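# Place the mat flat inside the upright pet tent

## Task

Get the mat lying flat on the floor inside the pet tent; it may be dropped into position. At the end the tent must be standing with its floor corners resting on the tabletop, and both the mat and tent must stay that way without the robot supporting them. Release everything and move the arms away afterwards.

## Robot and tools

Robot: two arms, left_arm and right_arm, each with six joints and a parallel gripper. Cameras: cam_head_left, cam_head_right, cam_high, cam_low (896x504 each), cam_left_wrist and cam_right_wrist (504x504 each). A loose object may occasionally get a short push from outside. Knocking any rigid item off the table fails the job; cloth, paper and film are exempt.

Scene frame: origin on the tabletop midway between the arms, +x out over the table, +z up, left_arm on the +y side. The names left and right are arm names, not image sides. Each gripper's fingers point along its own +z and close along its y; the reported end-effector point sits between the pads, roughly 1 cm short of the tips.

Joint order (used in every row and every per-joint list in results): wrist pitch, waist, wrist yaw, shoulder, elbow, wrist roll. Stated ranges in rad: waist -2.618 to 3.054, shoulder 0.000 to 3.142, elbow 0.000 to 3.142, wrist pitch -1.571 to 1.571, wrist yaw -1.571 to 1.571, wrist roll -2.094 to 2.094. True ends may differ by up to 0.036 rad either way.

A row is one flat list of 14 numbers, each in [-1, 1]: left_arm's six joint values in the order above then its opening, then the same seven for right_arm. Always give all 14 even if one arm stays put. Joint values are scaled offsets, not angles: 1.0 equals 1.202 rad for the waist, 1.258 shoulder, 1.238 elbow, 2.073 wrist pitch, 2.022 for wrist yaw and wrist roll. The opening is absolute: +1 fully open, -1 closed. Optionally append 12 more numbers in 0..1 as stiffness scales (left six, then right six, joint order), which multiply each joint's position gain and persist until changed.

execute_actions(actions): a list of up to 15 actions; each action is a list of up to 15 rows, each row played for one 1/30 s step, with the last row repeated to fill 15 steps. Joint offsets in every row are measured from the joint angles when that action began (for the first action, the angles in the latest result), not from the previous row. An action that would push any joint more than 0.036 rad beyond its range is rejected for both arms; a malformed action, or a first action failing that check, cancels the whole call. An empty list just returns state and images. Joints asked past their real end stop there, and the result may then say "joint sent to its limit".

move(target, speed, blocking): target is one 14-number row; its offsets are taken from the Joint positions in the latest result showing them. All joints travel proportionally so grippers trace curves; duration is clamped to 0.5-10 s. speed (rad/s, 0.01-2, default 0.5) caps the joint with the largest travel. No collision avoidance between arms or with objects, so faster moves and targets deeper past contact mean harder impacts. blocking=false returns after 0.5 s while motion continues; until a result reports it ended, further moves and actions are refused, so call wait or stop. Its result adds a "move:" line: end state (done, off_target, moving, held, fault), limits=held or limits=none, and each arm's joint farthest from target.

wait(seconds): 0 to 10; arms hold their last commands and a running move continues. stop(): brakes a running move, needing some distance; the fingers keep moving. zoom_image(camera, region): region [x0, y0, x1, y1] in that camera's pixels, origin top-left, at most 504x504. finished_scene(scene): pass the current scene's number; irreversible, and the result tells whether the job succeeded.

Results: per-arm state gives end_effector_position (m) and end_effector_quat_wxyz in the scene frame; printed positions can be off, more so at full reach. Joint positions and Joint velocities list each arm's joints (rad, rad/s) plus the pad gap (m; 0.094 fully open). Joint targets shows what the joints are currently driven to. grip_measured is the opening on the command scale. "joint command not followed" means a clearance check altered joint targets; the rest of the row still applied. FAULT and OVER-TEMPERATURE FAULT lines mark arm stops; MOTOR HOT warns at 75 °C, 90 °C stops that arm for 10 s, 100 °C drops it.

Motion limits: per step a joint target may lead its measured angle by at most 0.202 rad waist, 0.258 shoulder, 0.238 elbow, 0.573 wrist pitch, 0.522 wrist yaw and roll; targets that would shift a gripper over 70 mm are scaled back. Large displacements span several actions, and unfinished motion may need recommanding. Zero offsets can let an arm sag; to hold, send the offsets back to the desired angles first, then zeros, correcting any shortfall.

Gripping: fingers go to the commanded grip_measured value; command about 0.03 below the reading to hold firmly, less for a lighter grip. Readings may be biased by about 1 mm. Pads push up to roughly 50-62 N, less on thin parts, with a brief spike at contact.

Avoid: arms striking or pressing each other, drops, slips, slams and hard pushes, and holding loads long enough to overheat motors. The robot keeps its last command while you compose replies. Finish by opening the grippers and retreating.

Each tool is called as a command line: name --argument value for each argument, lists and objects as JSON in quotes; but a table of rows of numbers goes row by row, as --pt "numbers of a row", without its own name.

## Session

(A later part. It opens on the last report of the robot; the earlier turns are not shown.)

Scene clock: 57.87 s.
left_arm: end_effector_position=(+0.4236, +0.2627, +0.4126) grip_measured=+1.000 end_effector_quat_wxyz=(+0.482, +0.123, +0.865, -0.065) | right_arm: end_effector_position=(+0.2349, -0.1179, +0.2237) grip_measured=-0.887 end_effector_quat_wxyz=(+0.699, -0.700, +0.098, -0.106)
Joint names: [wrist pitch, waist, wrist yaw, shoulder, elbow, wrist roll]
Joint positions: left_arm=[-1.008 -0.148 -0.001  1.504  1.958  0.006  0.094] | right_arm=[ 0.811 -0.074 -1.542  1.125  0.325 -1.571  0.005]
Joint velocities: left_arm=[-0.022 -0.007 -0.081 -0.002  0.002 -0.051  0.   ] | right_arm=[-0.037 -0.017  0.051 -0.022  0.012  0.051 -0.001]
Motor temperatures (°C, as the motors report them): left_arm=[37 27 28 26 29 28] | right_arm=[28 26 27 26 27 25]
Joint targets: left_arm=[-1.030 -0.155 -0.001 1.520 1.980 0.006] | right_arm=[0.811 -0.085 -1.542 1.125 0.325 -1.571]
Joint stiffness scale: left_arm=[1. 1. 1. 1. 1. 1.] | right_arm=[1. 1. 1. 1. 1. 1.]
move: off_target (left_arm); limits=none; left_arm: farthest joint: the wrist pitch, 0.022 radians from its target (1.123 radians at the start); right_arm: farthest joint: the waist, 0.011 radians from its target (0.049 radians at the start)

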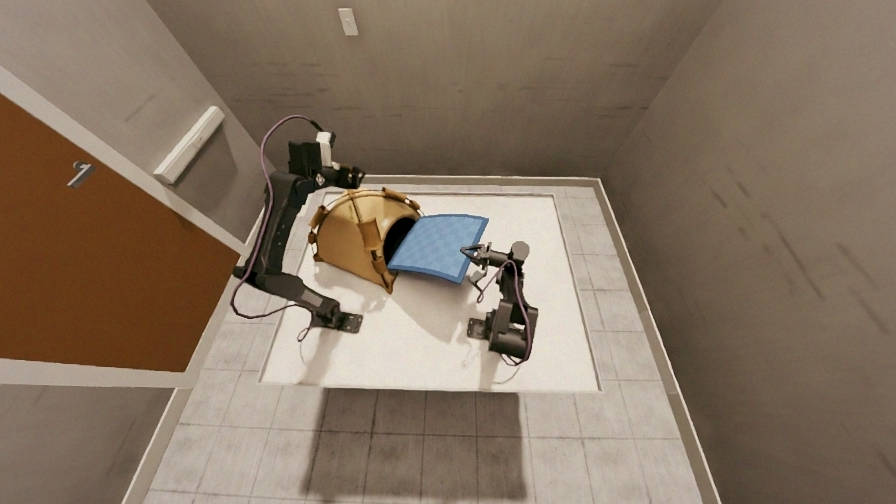

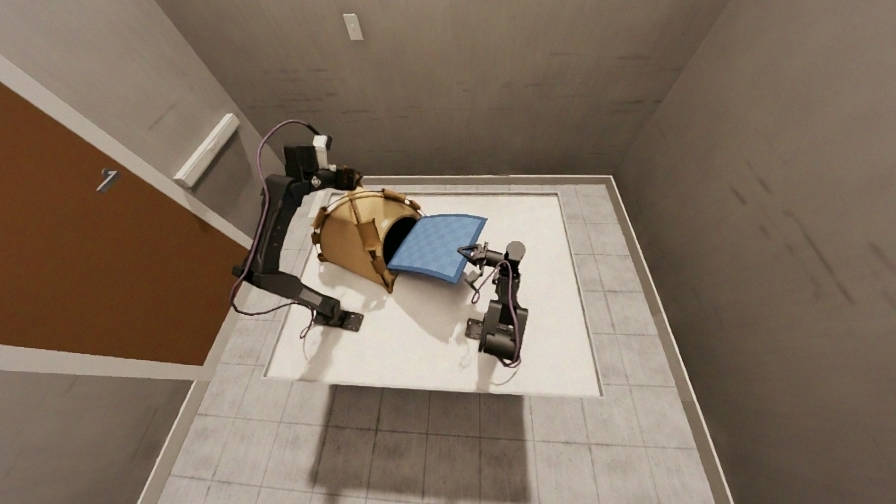

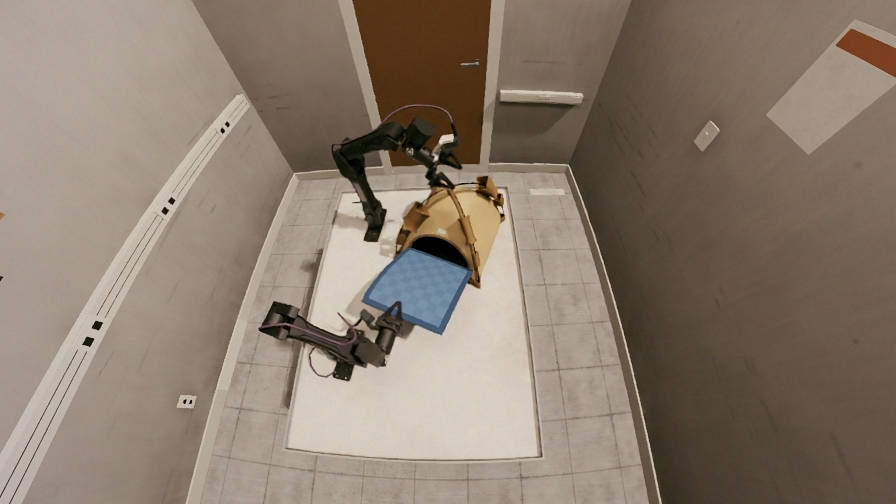

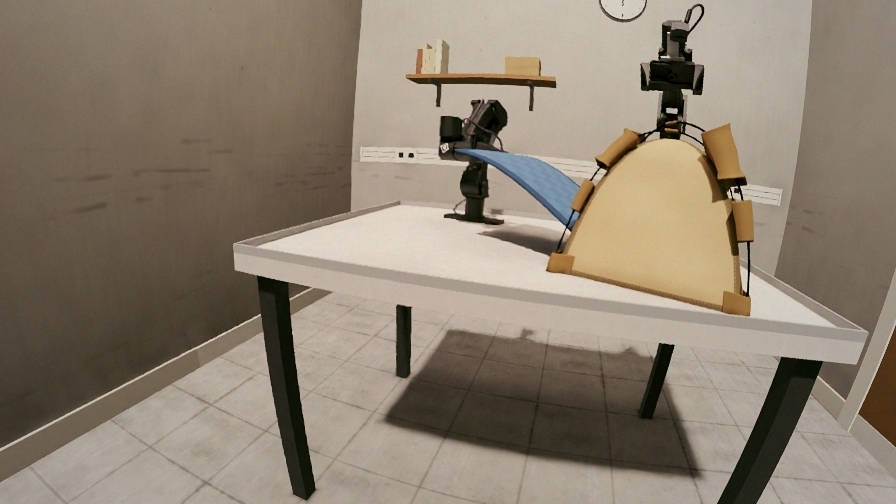

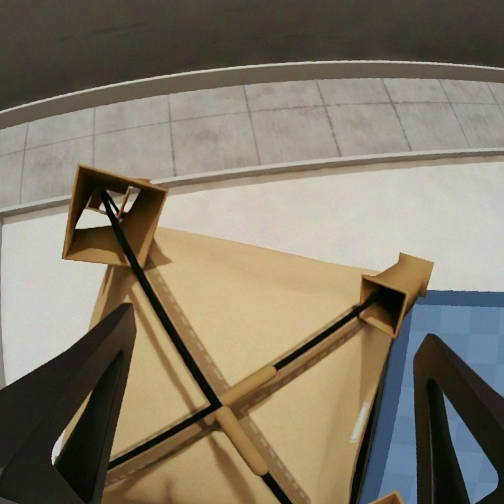

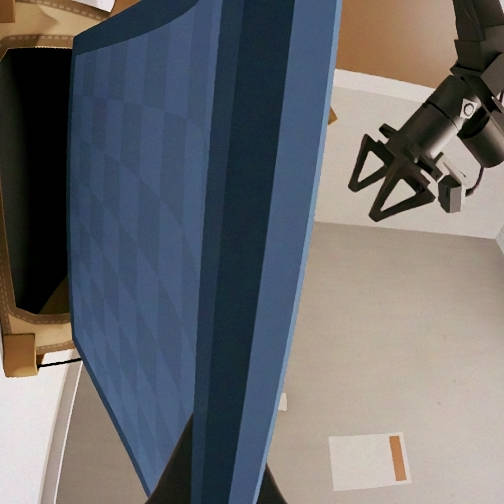

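move --target '[-0.135,0.03,0,0.15,0.09,0,0.3, 0,0,0,0,0,0,-0.915]' --speed 0.2

zoom_image --camera "cam_low" --region '[560, 20, 800, 220]'

Scene clock: 60.60 s.
left_arm: end_effector_position=(+0.4308, +0.2716, +0.3336) grip_measured=+0.303 end_effector_quat_wxyz=(+0.334, +0.121, +0.934, -0.041) | right_arm: end_effector_position=(+0.2349, -0.1179, +0.2237) grip_measured=-0.887 end_effector_quat_wxyz=(+0.699, -0.700, +0.098, -0.106)
Joint names: [wrist pitch, waist, wrist yaw, shoulder, elbow, wrist roll]
Joint positions: left_arm=[-1.255 -0.123 -0.001  1.678  2.048  0.006  0.061] | right_arm=[ 0.811 -0.074 -1.542  1.125  0.325 -1.571  0.005]
Joint velocities: left_arm=[ 0.007 -0.002  0.022 -0.002 -0.012 -0.051 -0.   ] | right_arm=[ 0.022  0.002  0.022 -0.002 -0.002  0.007 -0.001]
Motor temperatures (°C, as the motors report them): left_arm=[36 27 28 26 29 28] | right_arm=[28 26 27 26 27 25]
Joint targets: left_arm=[-1.287 -0.112 -0.001 1.693 2.069 0.006] | right_arm=[0.811 -0.074 -1.542 1.125 0.325 -1.571]
Joint stiffness scale: left_arm=[1. 1. 1. 1. 1. 1.] | right_arm=[1. 1. 1. 1. 1. 1.]
move: off_target (left_arm); limits=none; left_arm: farthest joint: the wrist pitch, 0.033 radians from its target (0.280 radians at the start); right_arm: farthest joint: the waist, 0.000 radians from its target (0.000 radians at the start)

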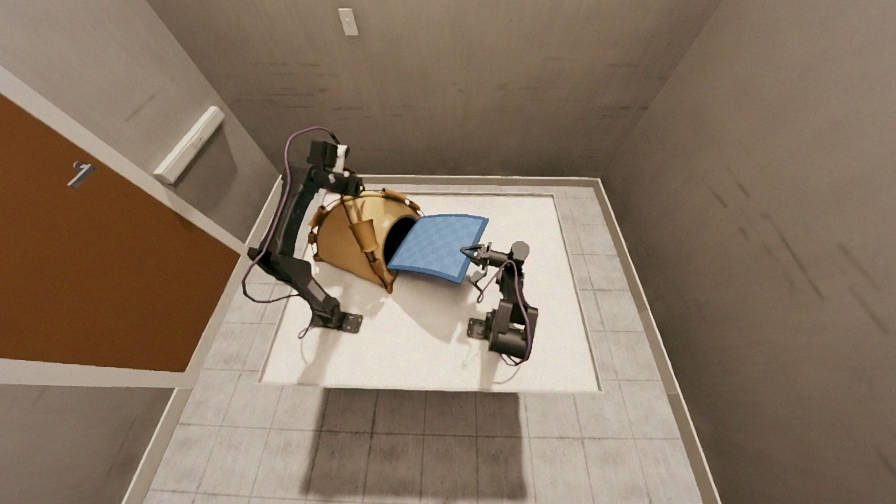

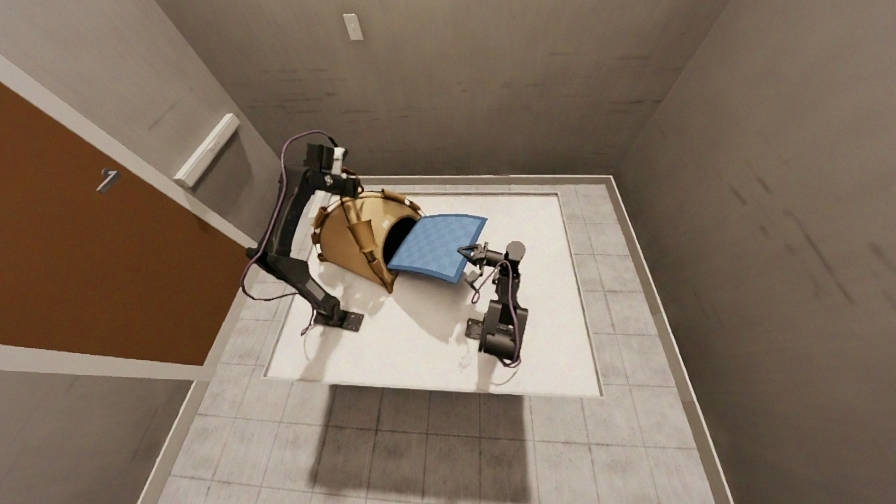

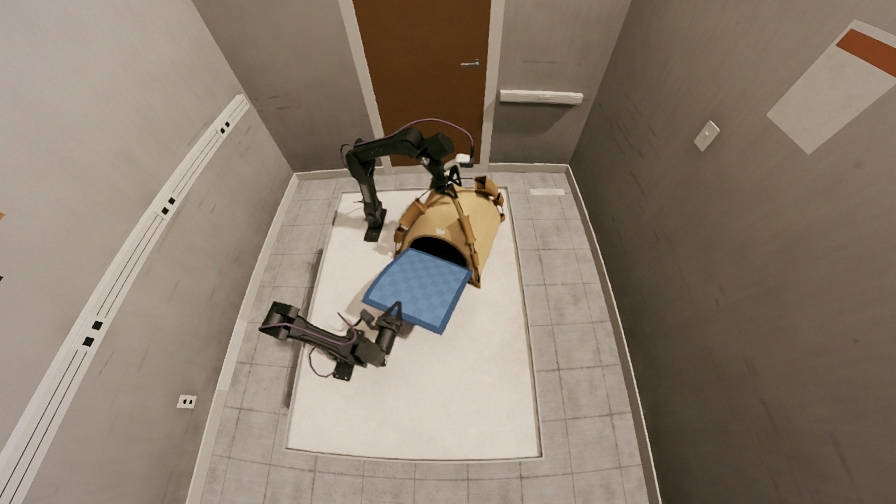

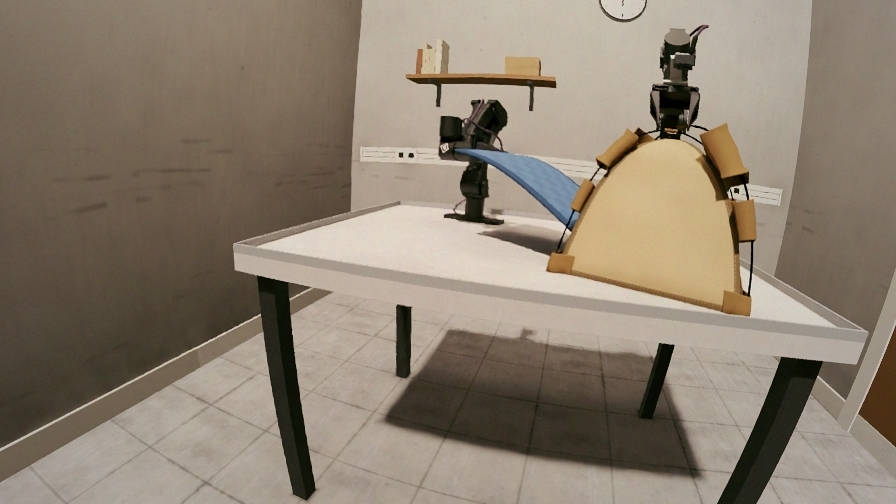

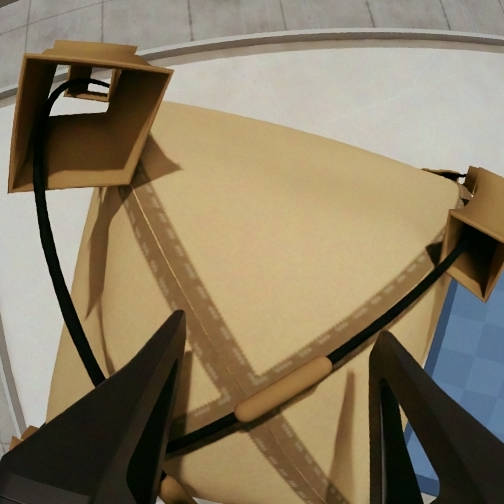

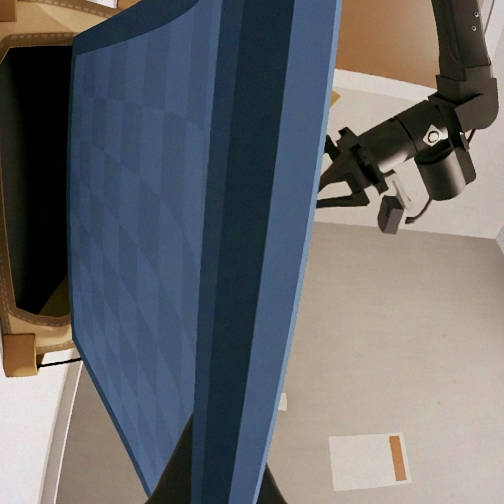

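Region (560, 20, 800, 220) of cam_low's 896x504 image, scaled by 2.100, with more detail than that image has.

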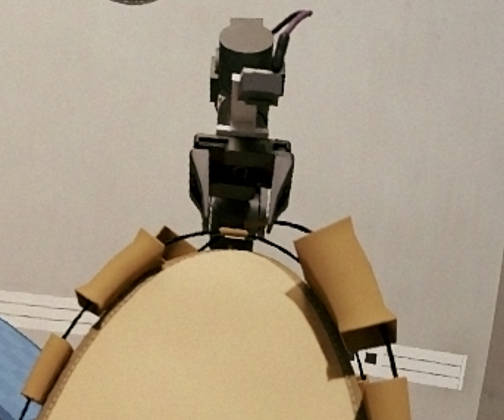

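move --target '[0,-0.3,0,-0.41,-0.1,0,0.3, 0,0,0,0,0,0,-0.915]' --speed 0.4

Scene clock: 64.07 s.
left_arm: end_effector_position=(+0.2561, +0.2198, +0.4611) grip_measured=+0.303 end_effector_quat_wxyz=(+0.497, +0.256, +0.815, -0.152) | right_arm: end_effector_position=(+0.2349, -0.1179, +0.2237) grip_measured=-0.887 end_effector_quat_wxyz=(+0.699, -0.700, +0.098, -0.106)
Joint names: [wrist pitch, waist, wrist yaw, shoulder, elbow, wrist roll]
Joint positions: left_arm=[-1.248 -0.473 -0.001  1.171  1.941  0.006  0.061] | right_arm=[ 0.811 -0.074 -1.542  1.125  0.325 -1.571  0.005]
Joint velocities: left_arm=[-0.051 -0.007  0.007  0.002 -0.002  0.066  0.001] | right_arm=[-0.051  0.017  0.007 -0.002 -0.002 -0.11   0.   ]
Motor temperatures (°C, as the motors report them): left_arm=[36 28 28 27 29 28] | right_arm=[28 26 27 26 27 25]
Joint targets: left_arm=[-1.255 -0.483 -0.001 1.162 1.924 0.006] | right_arm=[0.811 -0.074 -1.542 1.125 0.325 -1.571]
Joint stiffness scale: left_arm=[1. 1. 1. 1. 1. 1.] | right_arm=[1. 1. 1. 1. 1. 1.]
move: done; limits=none; left_arm: farthest joint: the elbow, 0.017 radians from its target (0.124 radians at the start); right_arm: farthest joint: the waist, 0.000 radians from its target (0.000 radians at the start)

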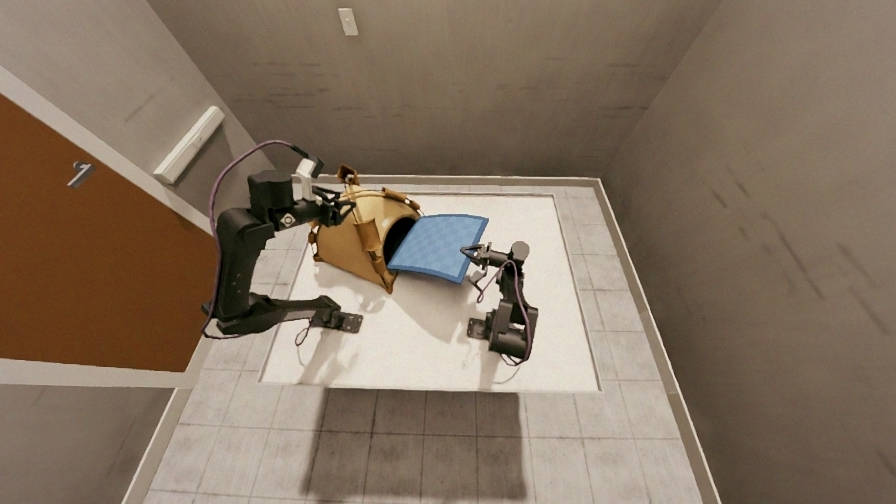

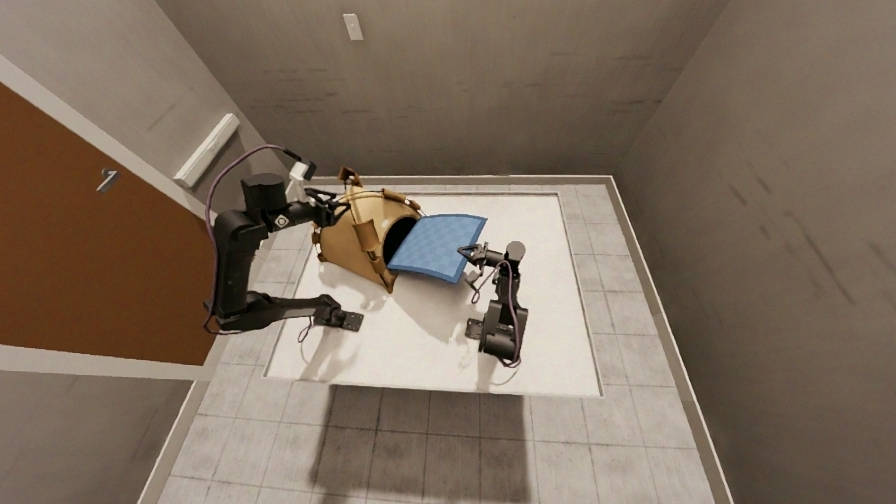

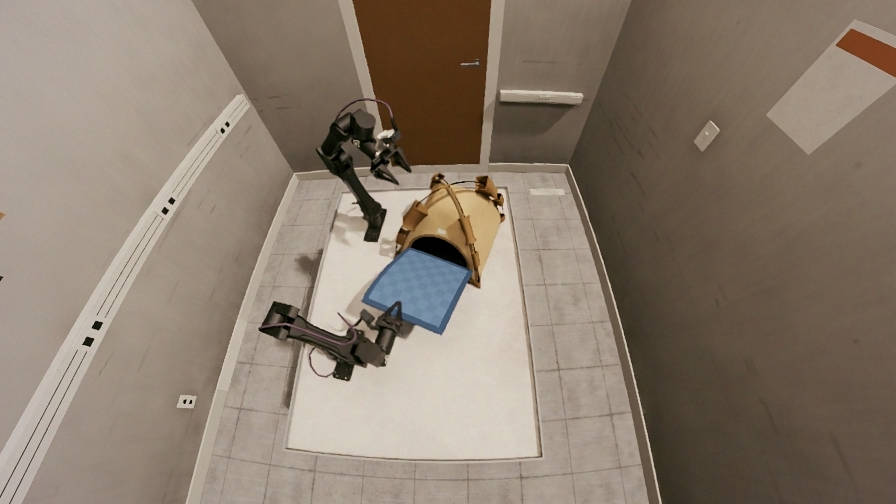

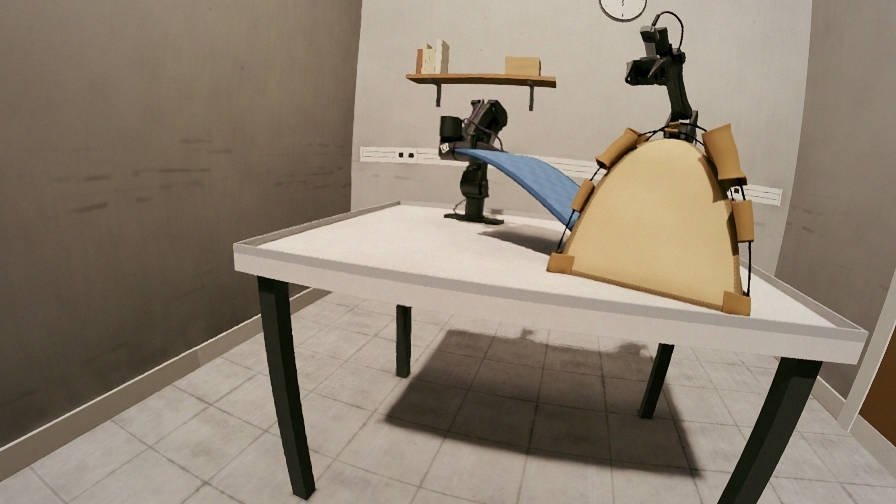

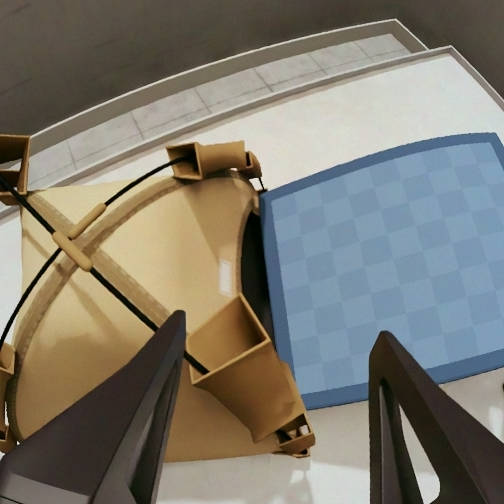

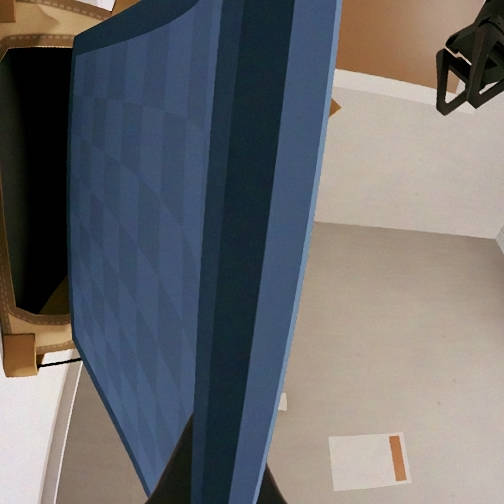

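move --target '[0,-0.46,0,0,-0.2,0,-1, 0,0,0,0,0,0,-0.915]' --speed 0.6

move --target '[0.15,0,-0.15,0,-0.68,0,-1, 0,0,0,0,0,0,-0.915]' --speed 0.5

zoom_image --camera "cam_head_right" --region '[280, 170, 530, 350]'

Scene clock: 65.90 s.
left_arm: end_effector_position=(+0.1508, +0.1124, +0.3776) grip_measured=-0.987 end_effector_quat_wxyz=(+0.354, +0.494, +0.762, -0.226) | right_arm: end_effector_position=(+0.2349, -0.1179, +0.2237) grip_measured=-0.887 end_effector_quat_wxyz=(+0.699, -0.700, +0.098, -0.106)
Joint names: [wrist pitch, waist, wrist yaw, shoulder, elbow, wrist roll]
Joint positions: left_arm=[-1.24  -1.016 -0.002  1.171  1.707  0.006  0.001] | right_arm=[ 0.811 -0.074 -1.542  1.125  0.325 -1.571  0.005]
Joint velocities: left_arm=[-0.037 -0.002  0.007 -0.007  0.017 -0.081 -0.001] | right_arm=[-0.051 -0.022  0.051  0.002 -0.007 -0.11  -0.   ]
Motor temperatures (°C, as the motors report them): left_arm=[36 28 28 26 29 28] | right_arm=[28 26 27 26 27 25]
Joint targets: left_arm=[-1.248 -1.026 -0.001 1.171 1.693 0.006] | right_arm=[0.811 -0.074 -1.542 1.125 0.325 -1.571]
Joint stiffness scale: left_arm=[1. 1. 1. 1. 1. 1.] | right_arm=[1. 1. 1. 1. 1. 1.]
move: done; limits=none; left_arm: farthest joint: the elbow, 0.014 radians from its target (0.247 radians at the start); right_arm: farthest joint: the waist, 0.000 radians from its target (0.000 radians at the start)

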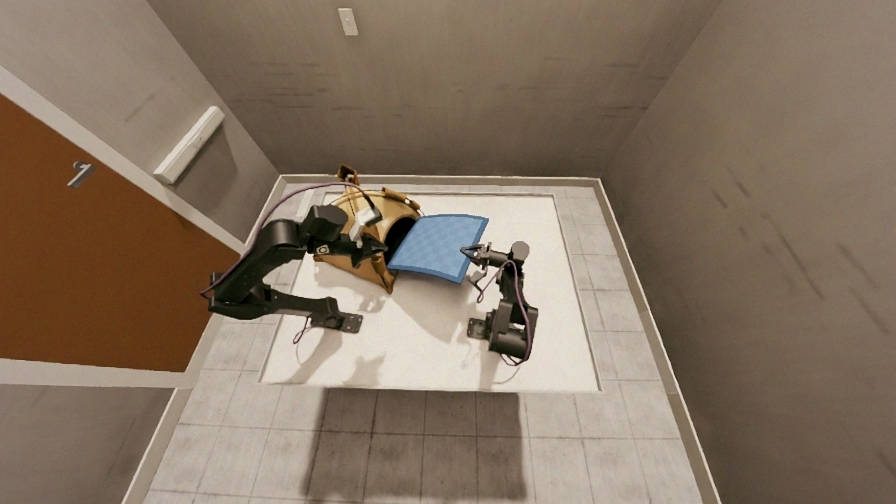

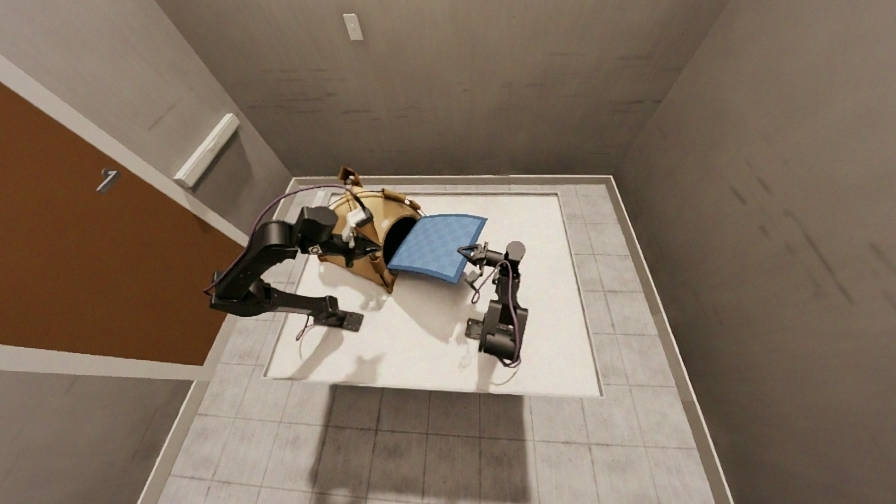

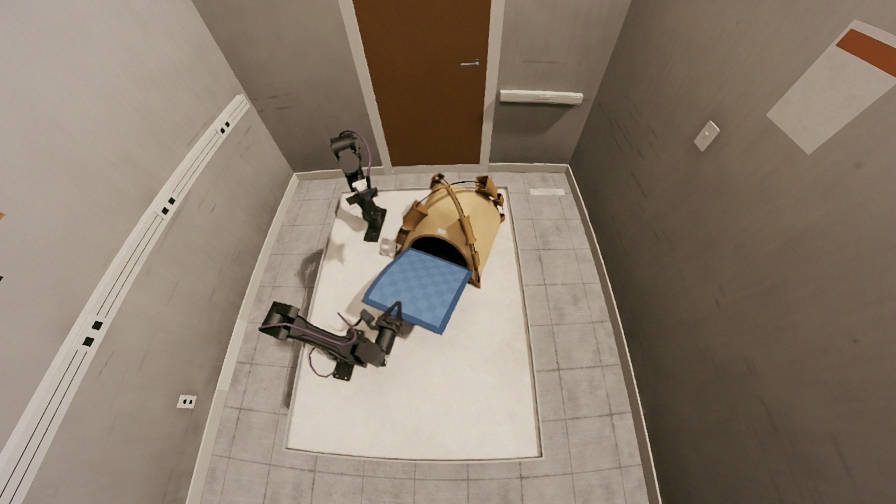

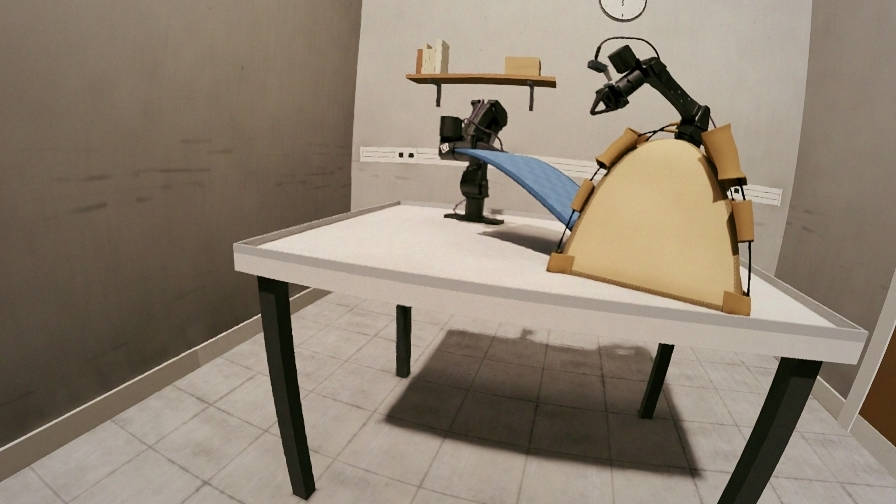

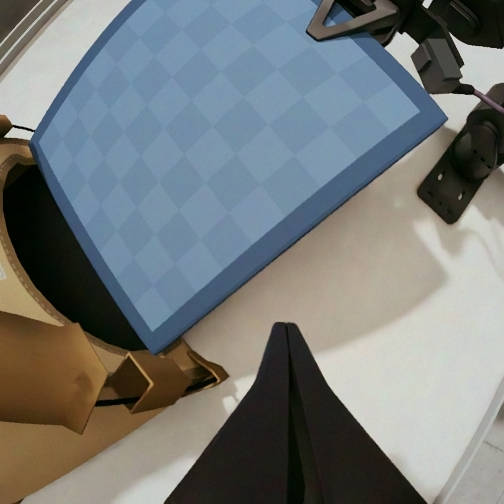

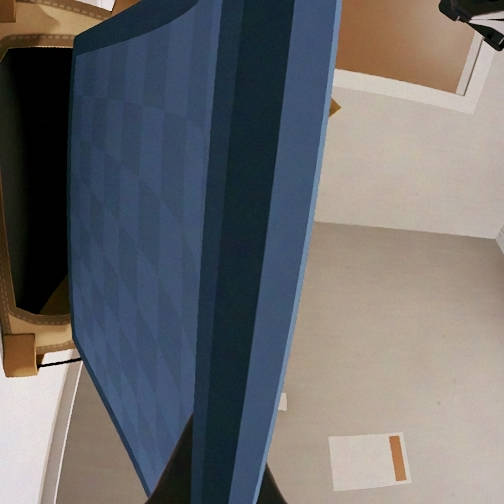

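Scene clock: 68.27 s.
left_arm: end_effector_position=(+0.1812, +0.1674, +0.1204) grip_measured=-0.987 end_effector_quat_wxyz=(+0.217, +0.511, +0.831, +0.029) | right_arm: end_effector_position=(+0.2349, -0.1179, +0.2237) grip_measured=-0.887 end_effector_quat_wxyz=(+0.699, -0.700, +0.098, -0.106)
Joint names: [wrist pitch, waist, wrist yaw, shoulder, elbow, wrist roll]
Joint positions: left_arm=[-0.936 -1.016 -0.288  1.171  0.875  0.006  0.001] | right_arm=[ 0.811 -0.074 -1.542  1.125  0.325 -1.571  0.005]
Joint velocities: left_arm=[-0.007 -0.007 -0.037  0.002  0.017  0.022 -0.001] | right_arm=[-0.037  0.012  0.022 -0.002  0.002 -0.007  0.   ]
Motor temperatures (°C, as the motors report them): left_arm=[36 28 28 26 29 28] | right_arm=[28 26 27 25 27 25]
Joint targets: left_arm=[-0.929 -1.016 -0.305 1.171 0.865 0.006] | right_arm=[0.811 -0.074 -1.542 1.125 0.325 -1.571]
Joint stiffness scale: left_arm=[1. 1. 1. 1. 1. 1.] | right_arm=[1. 1. 1. 1. 1. 1.]
move: done; limits=none; left_arm: farthest joint: the wrist yaw, 0.017 radians from its target (0.304 radians at the start); right_arm: farthest joint: the waist, 0.000 radians from its target (0.000 radians at the start)

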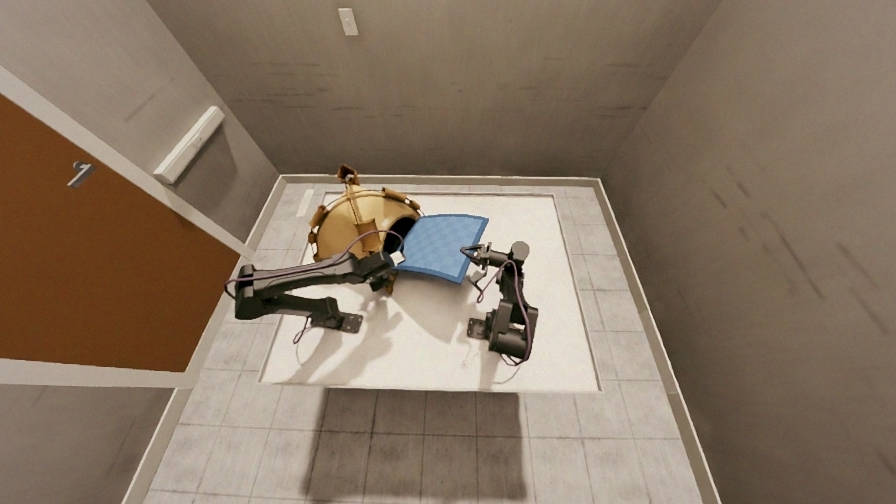

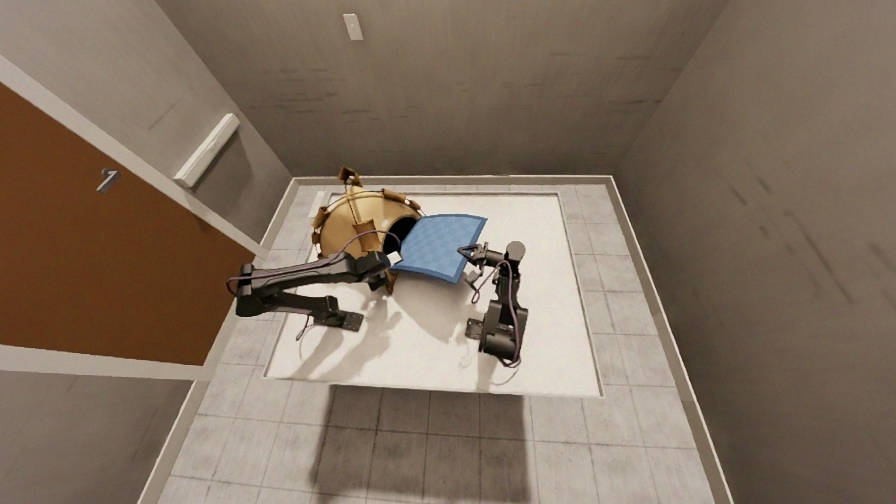

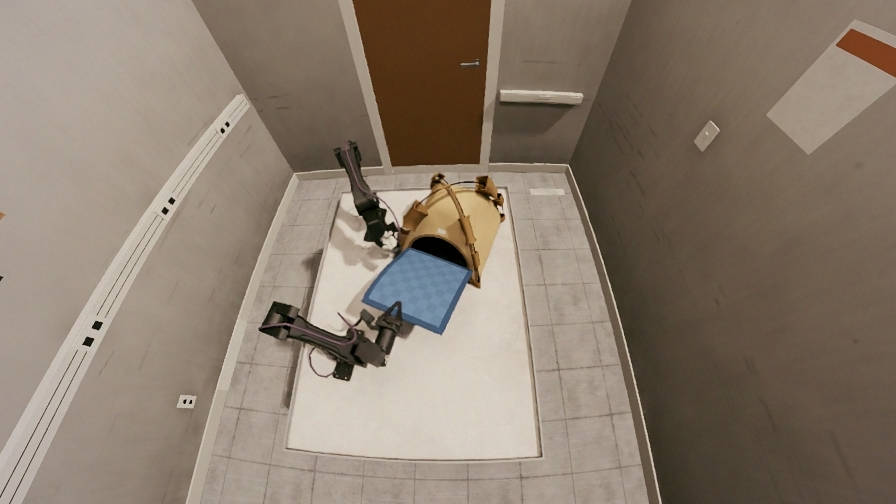

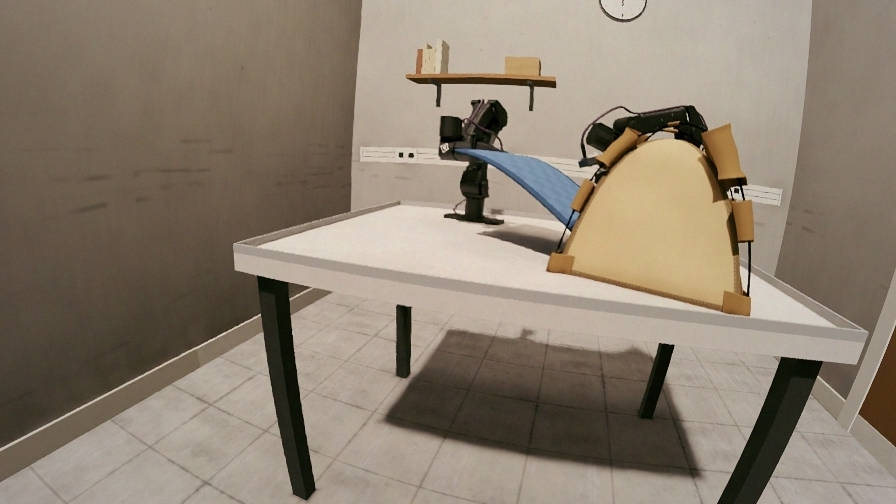

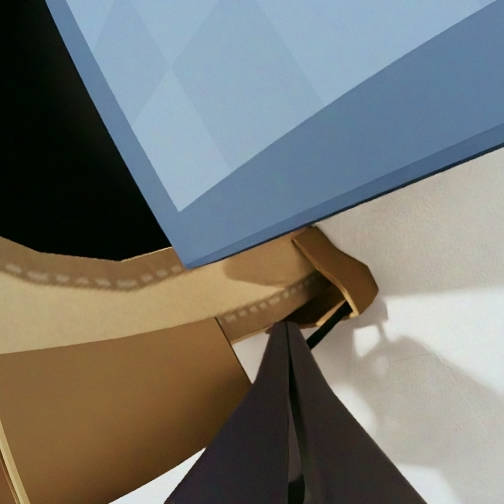

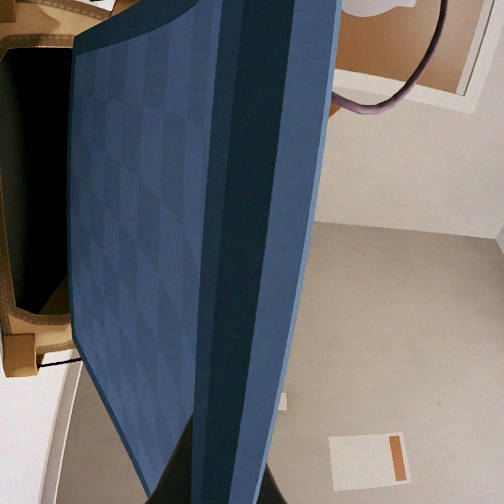

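Region (280, 170, 530, 350) of cam_head_right's 896x504 image, scaled by 2.016, with more detail than that image has; it fills the top 363 rows of this view, and the rest is white.

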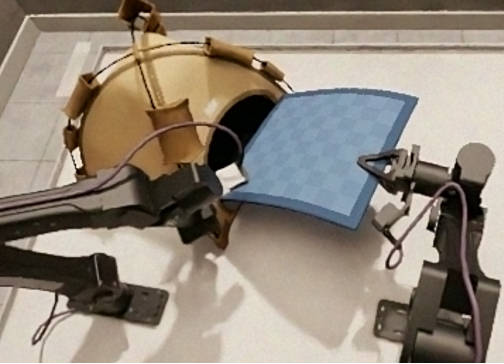

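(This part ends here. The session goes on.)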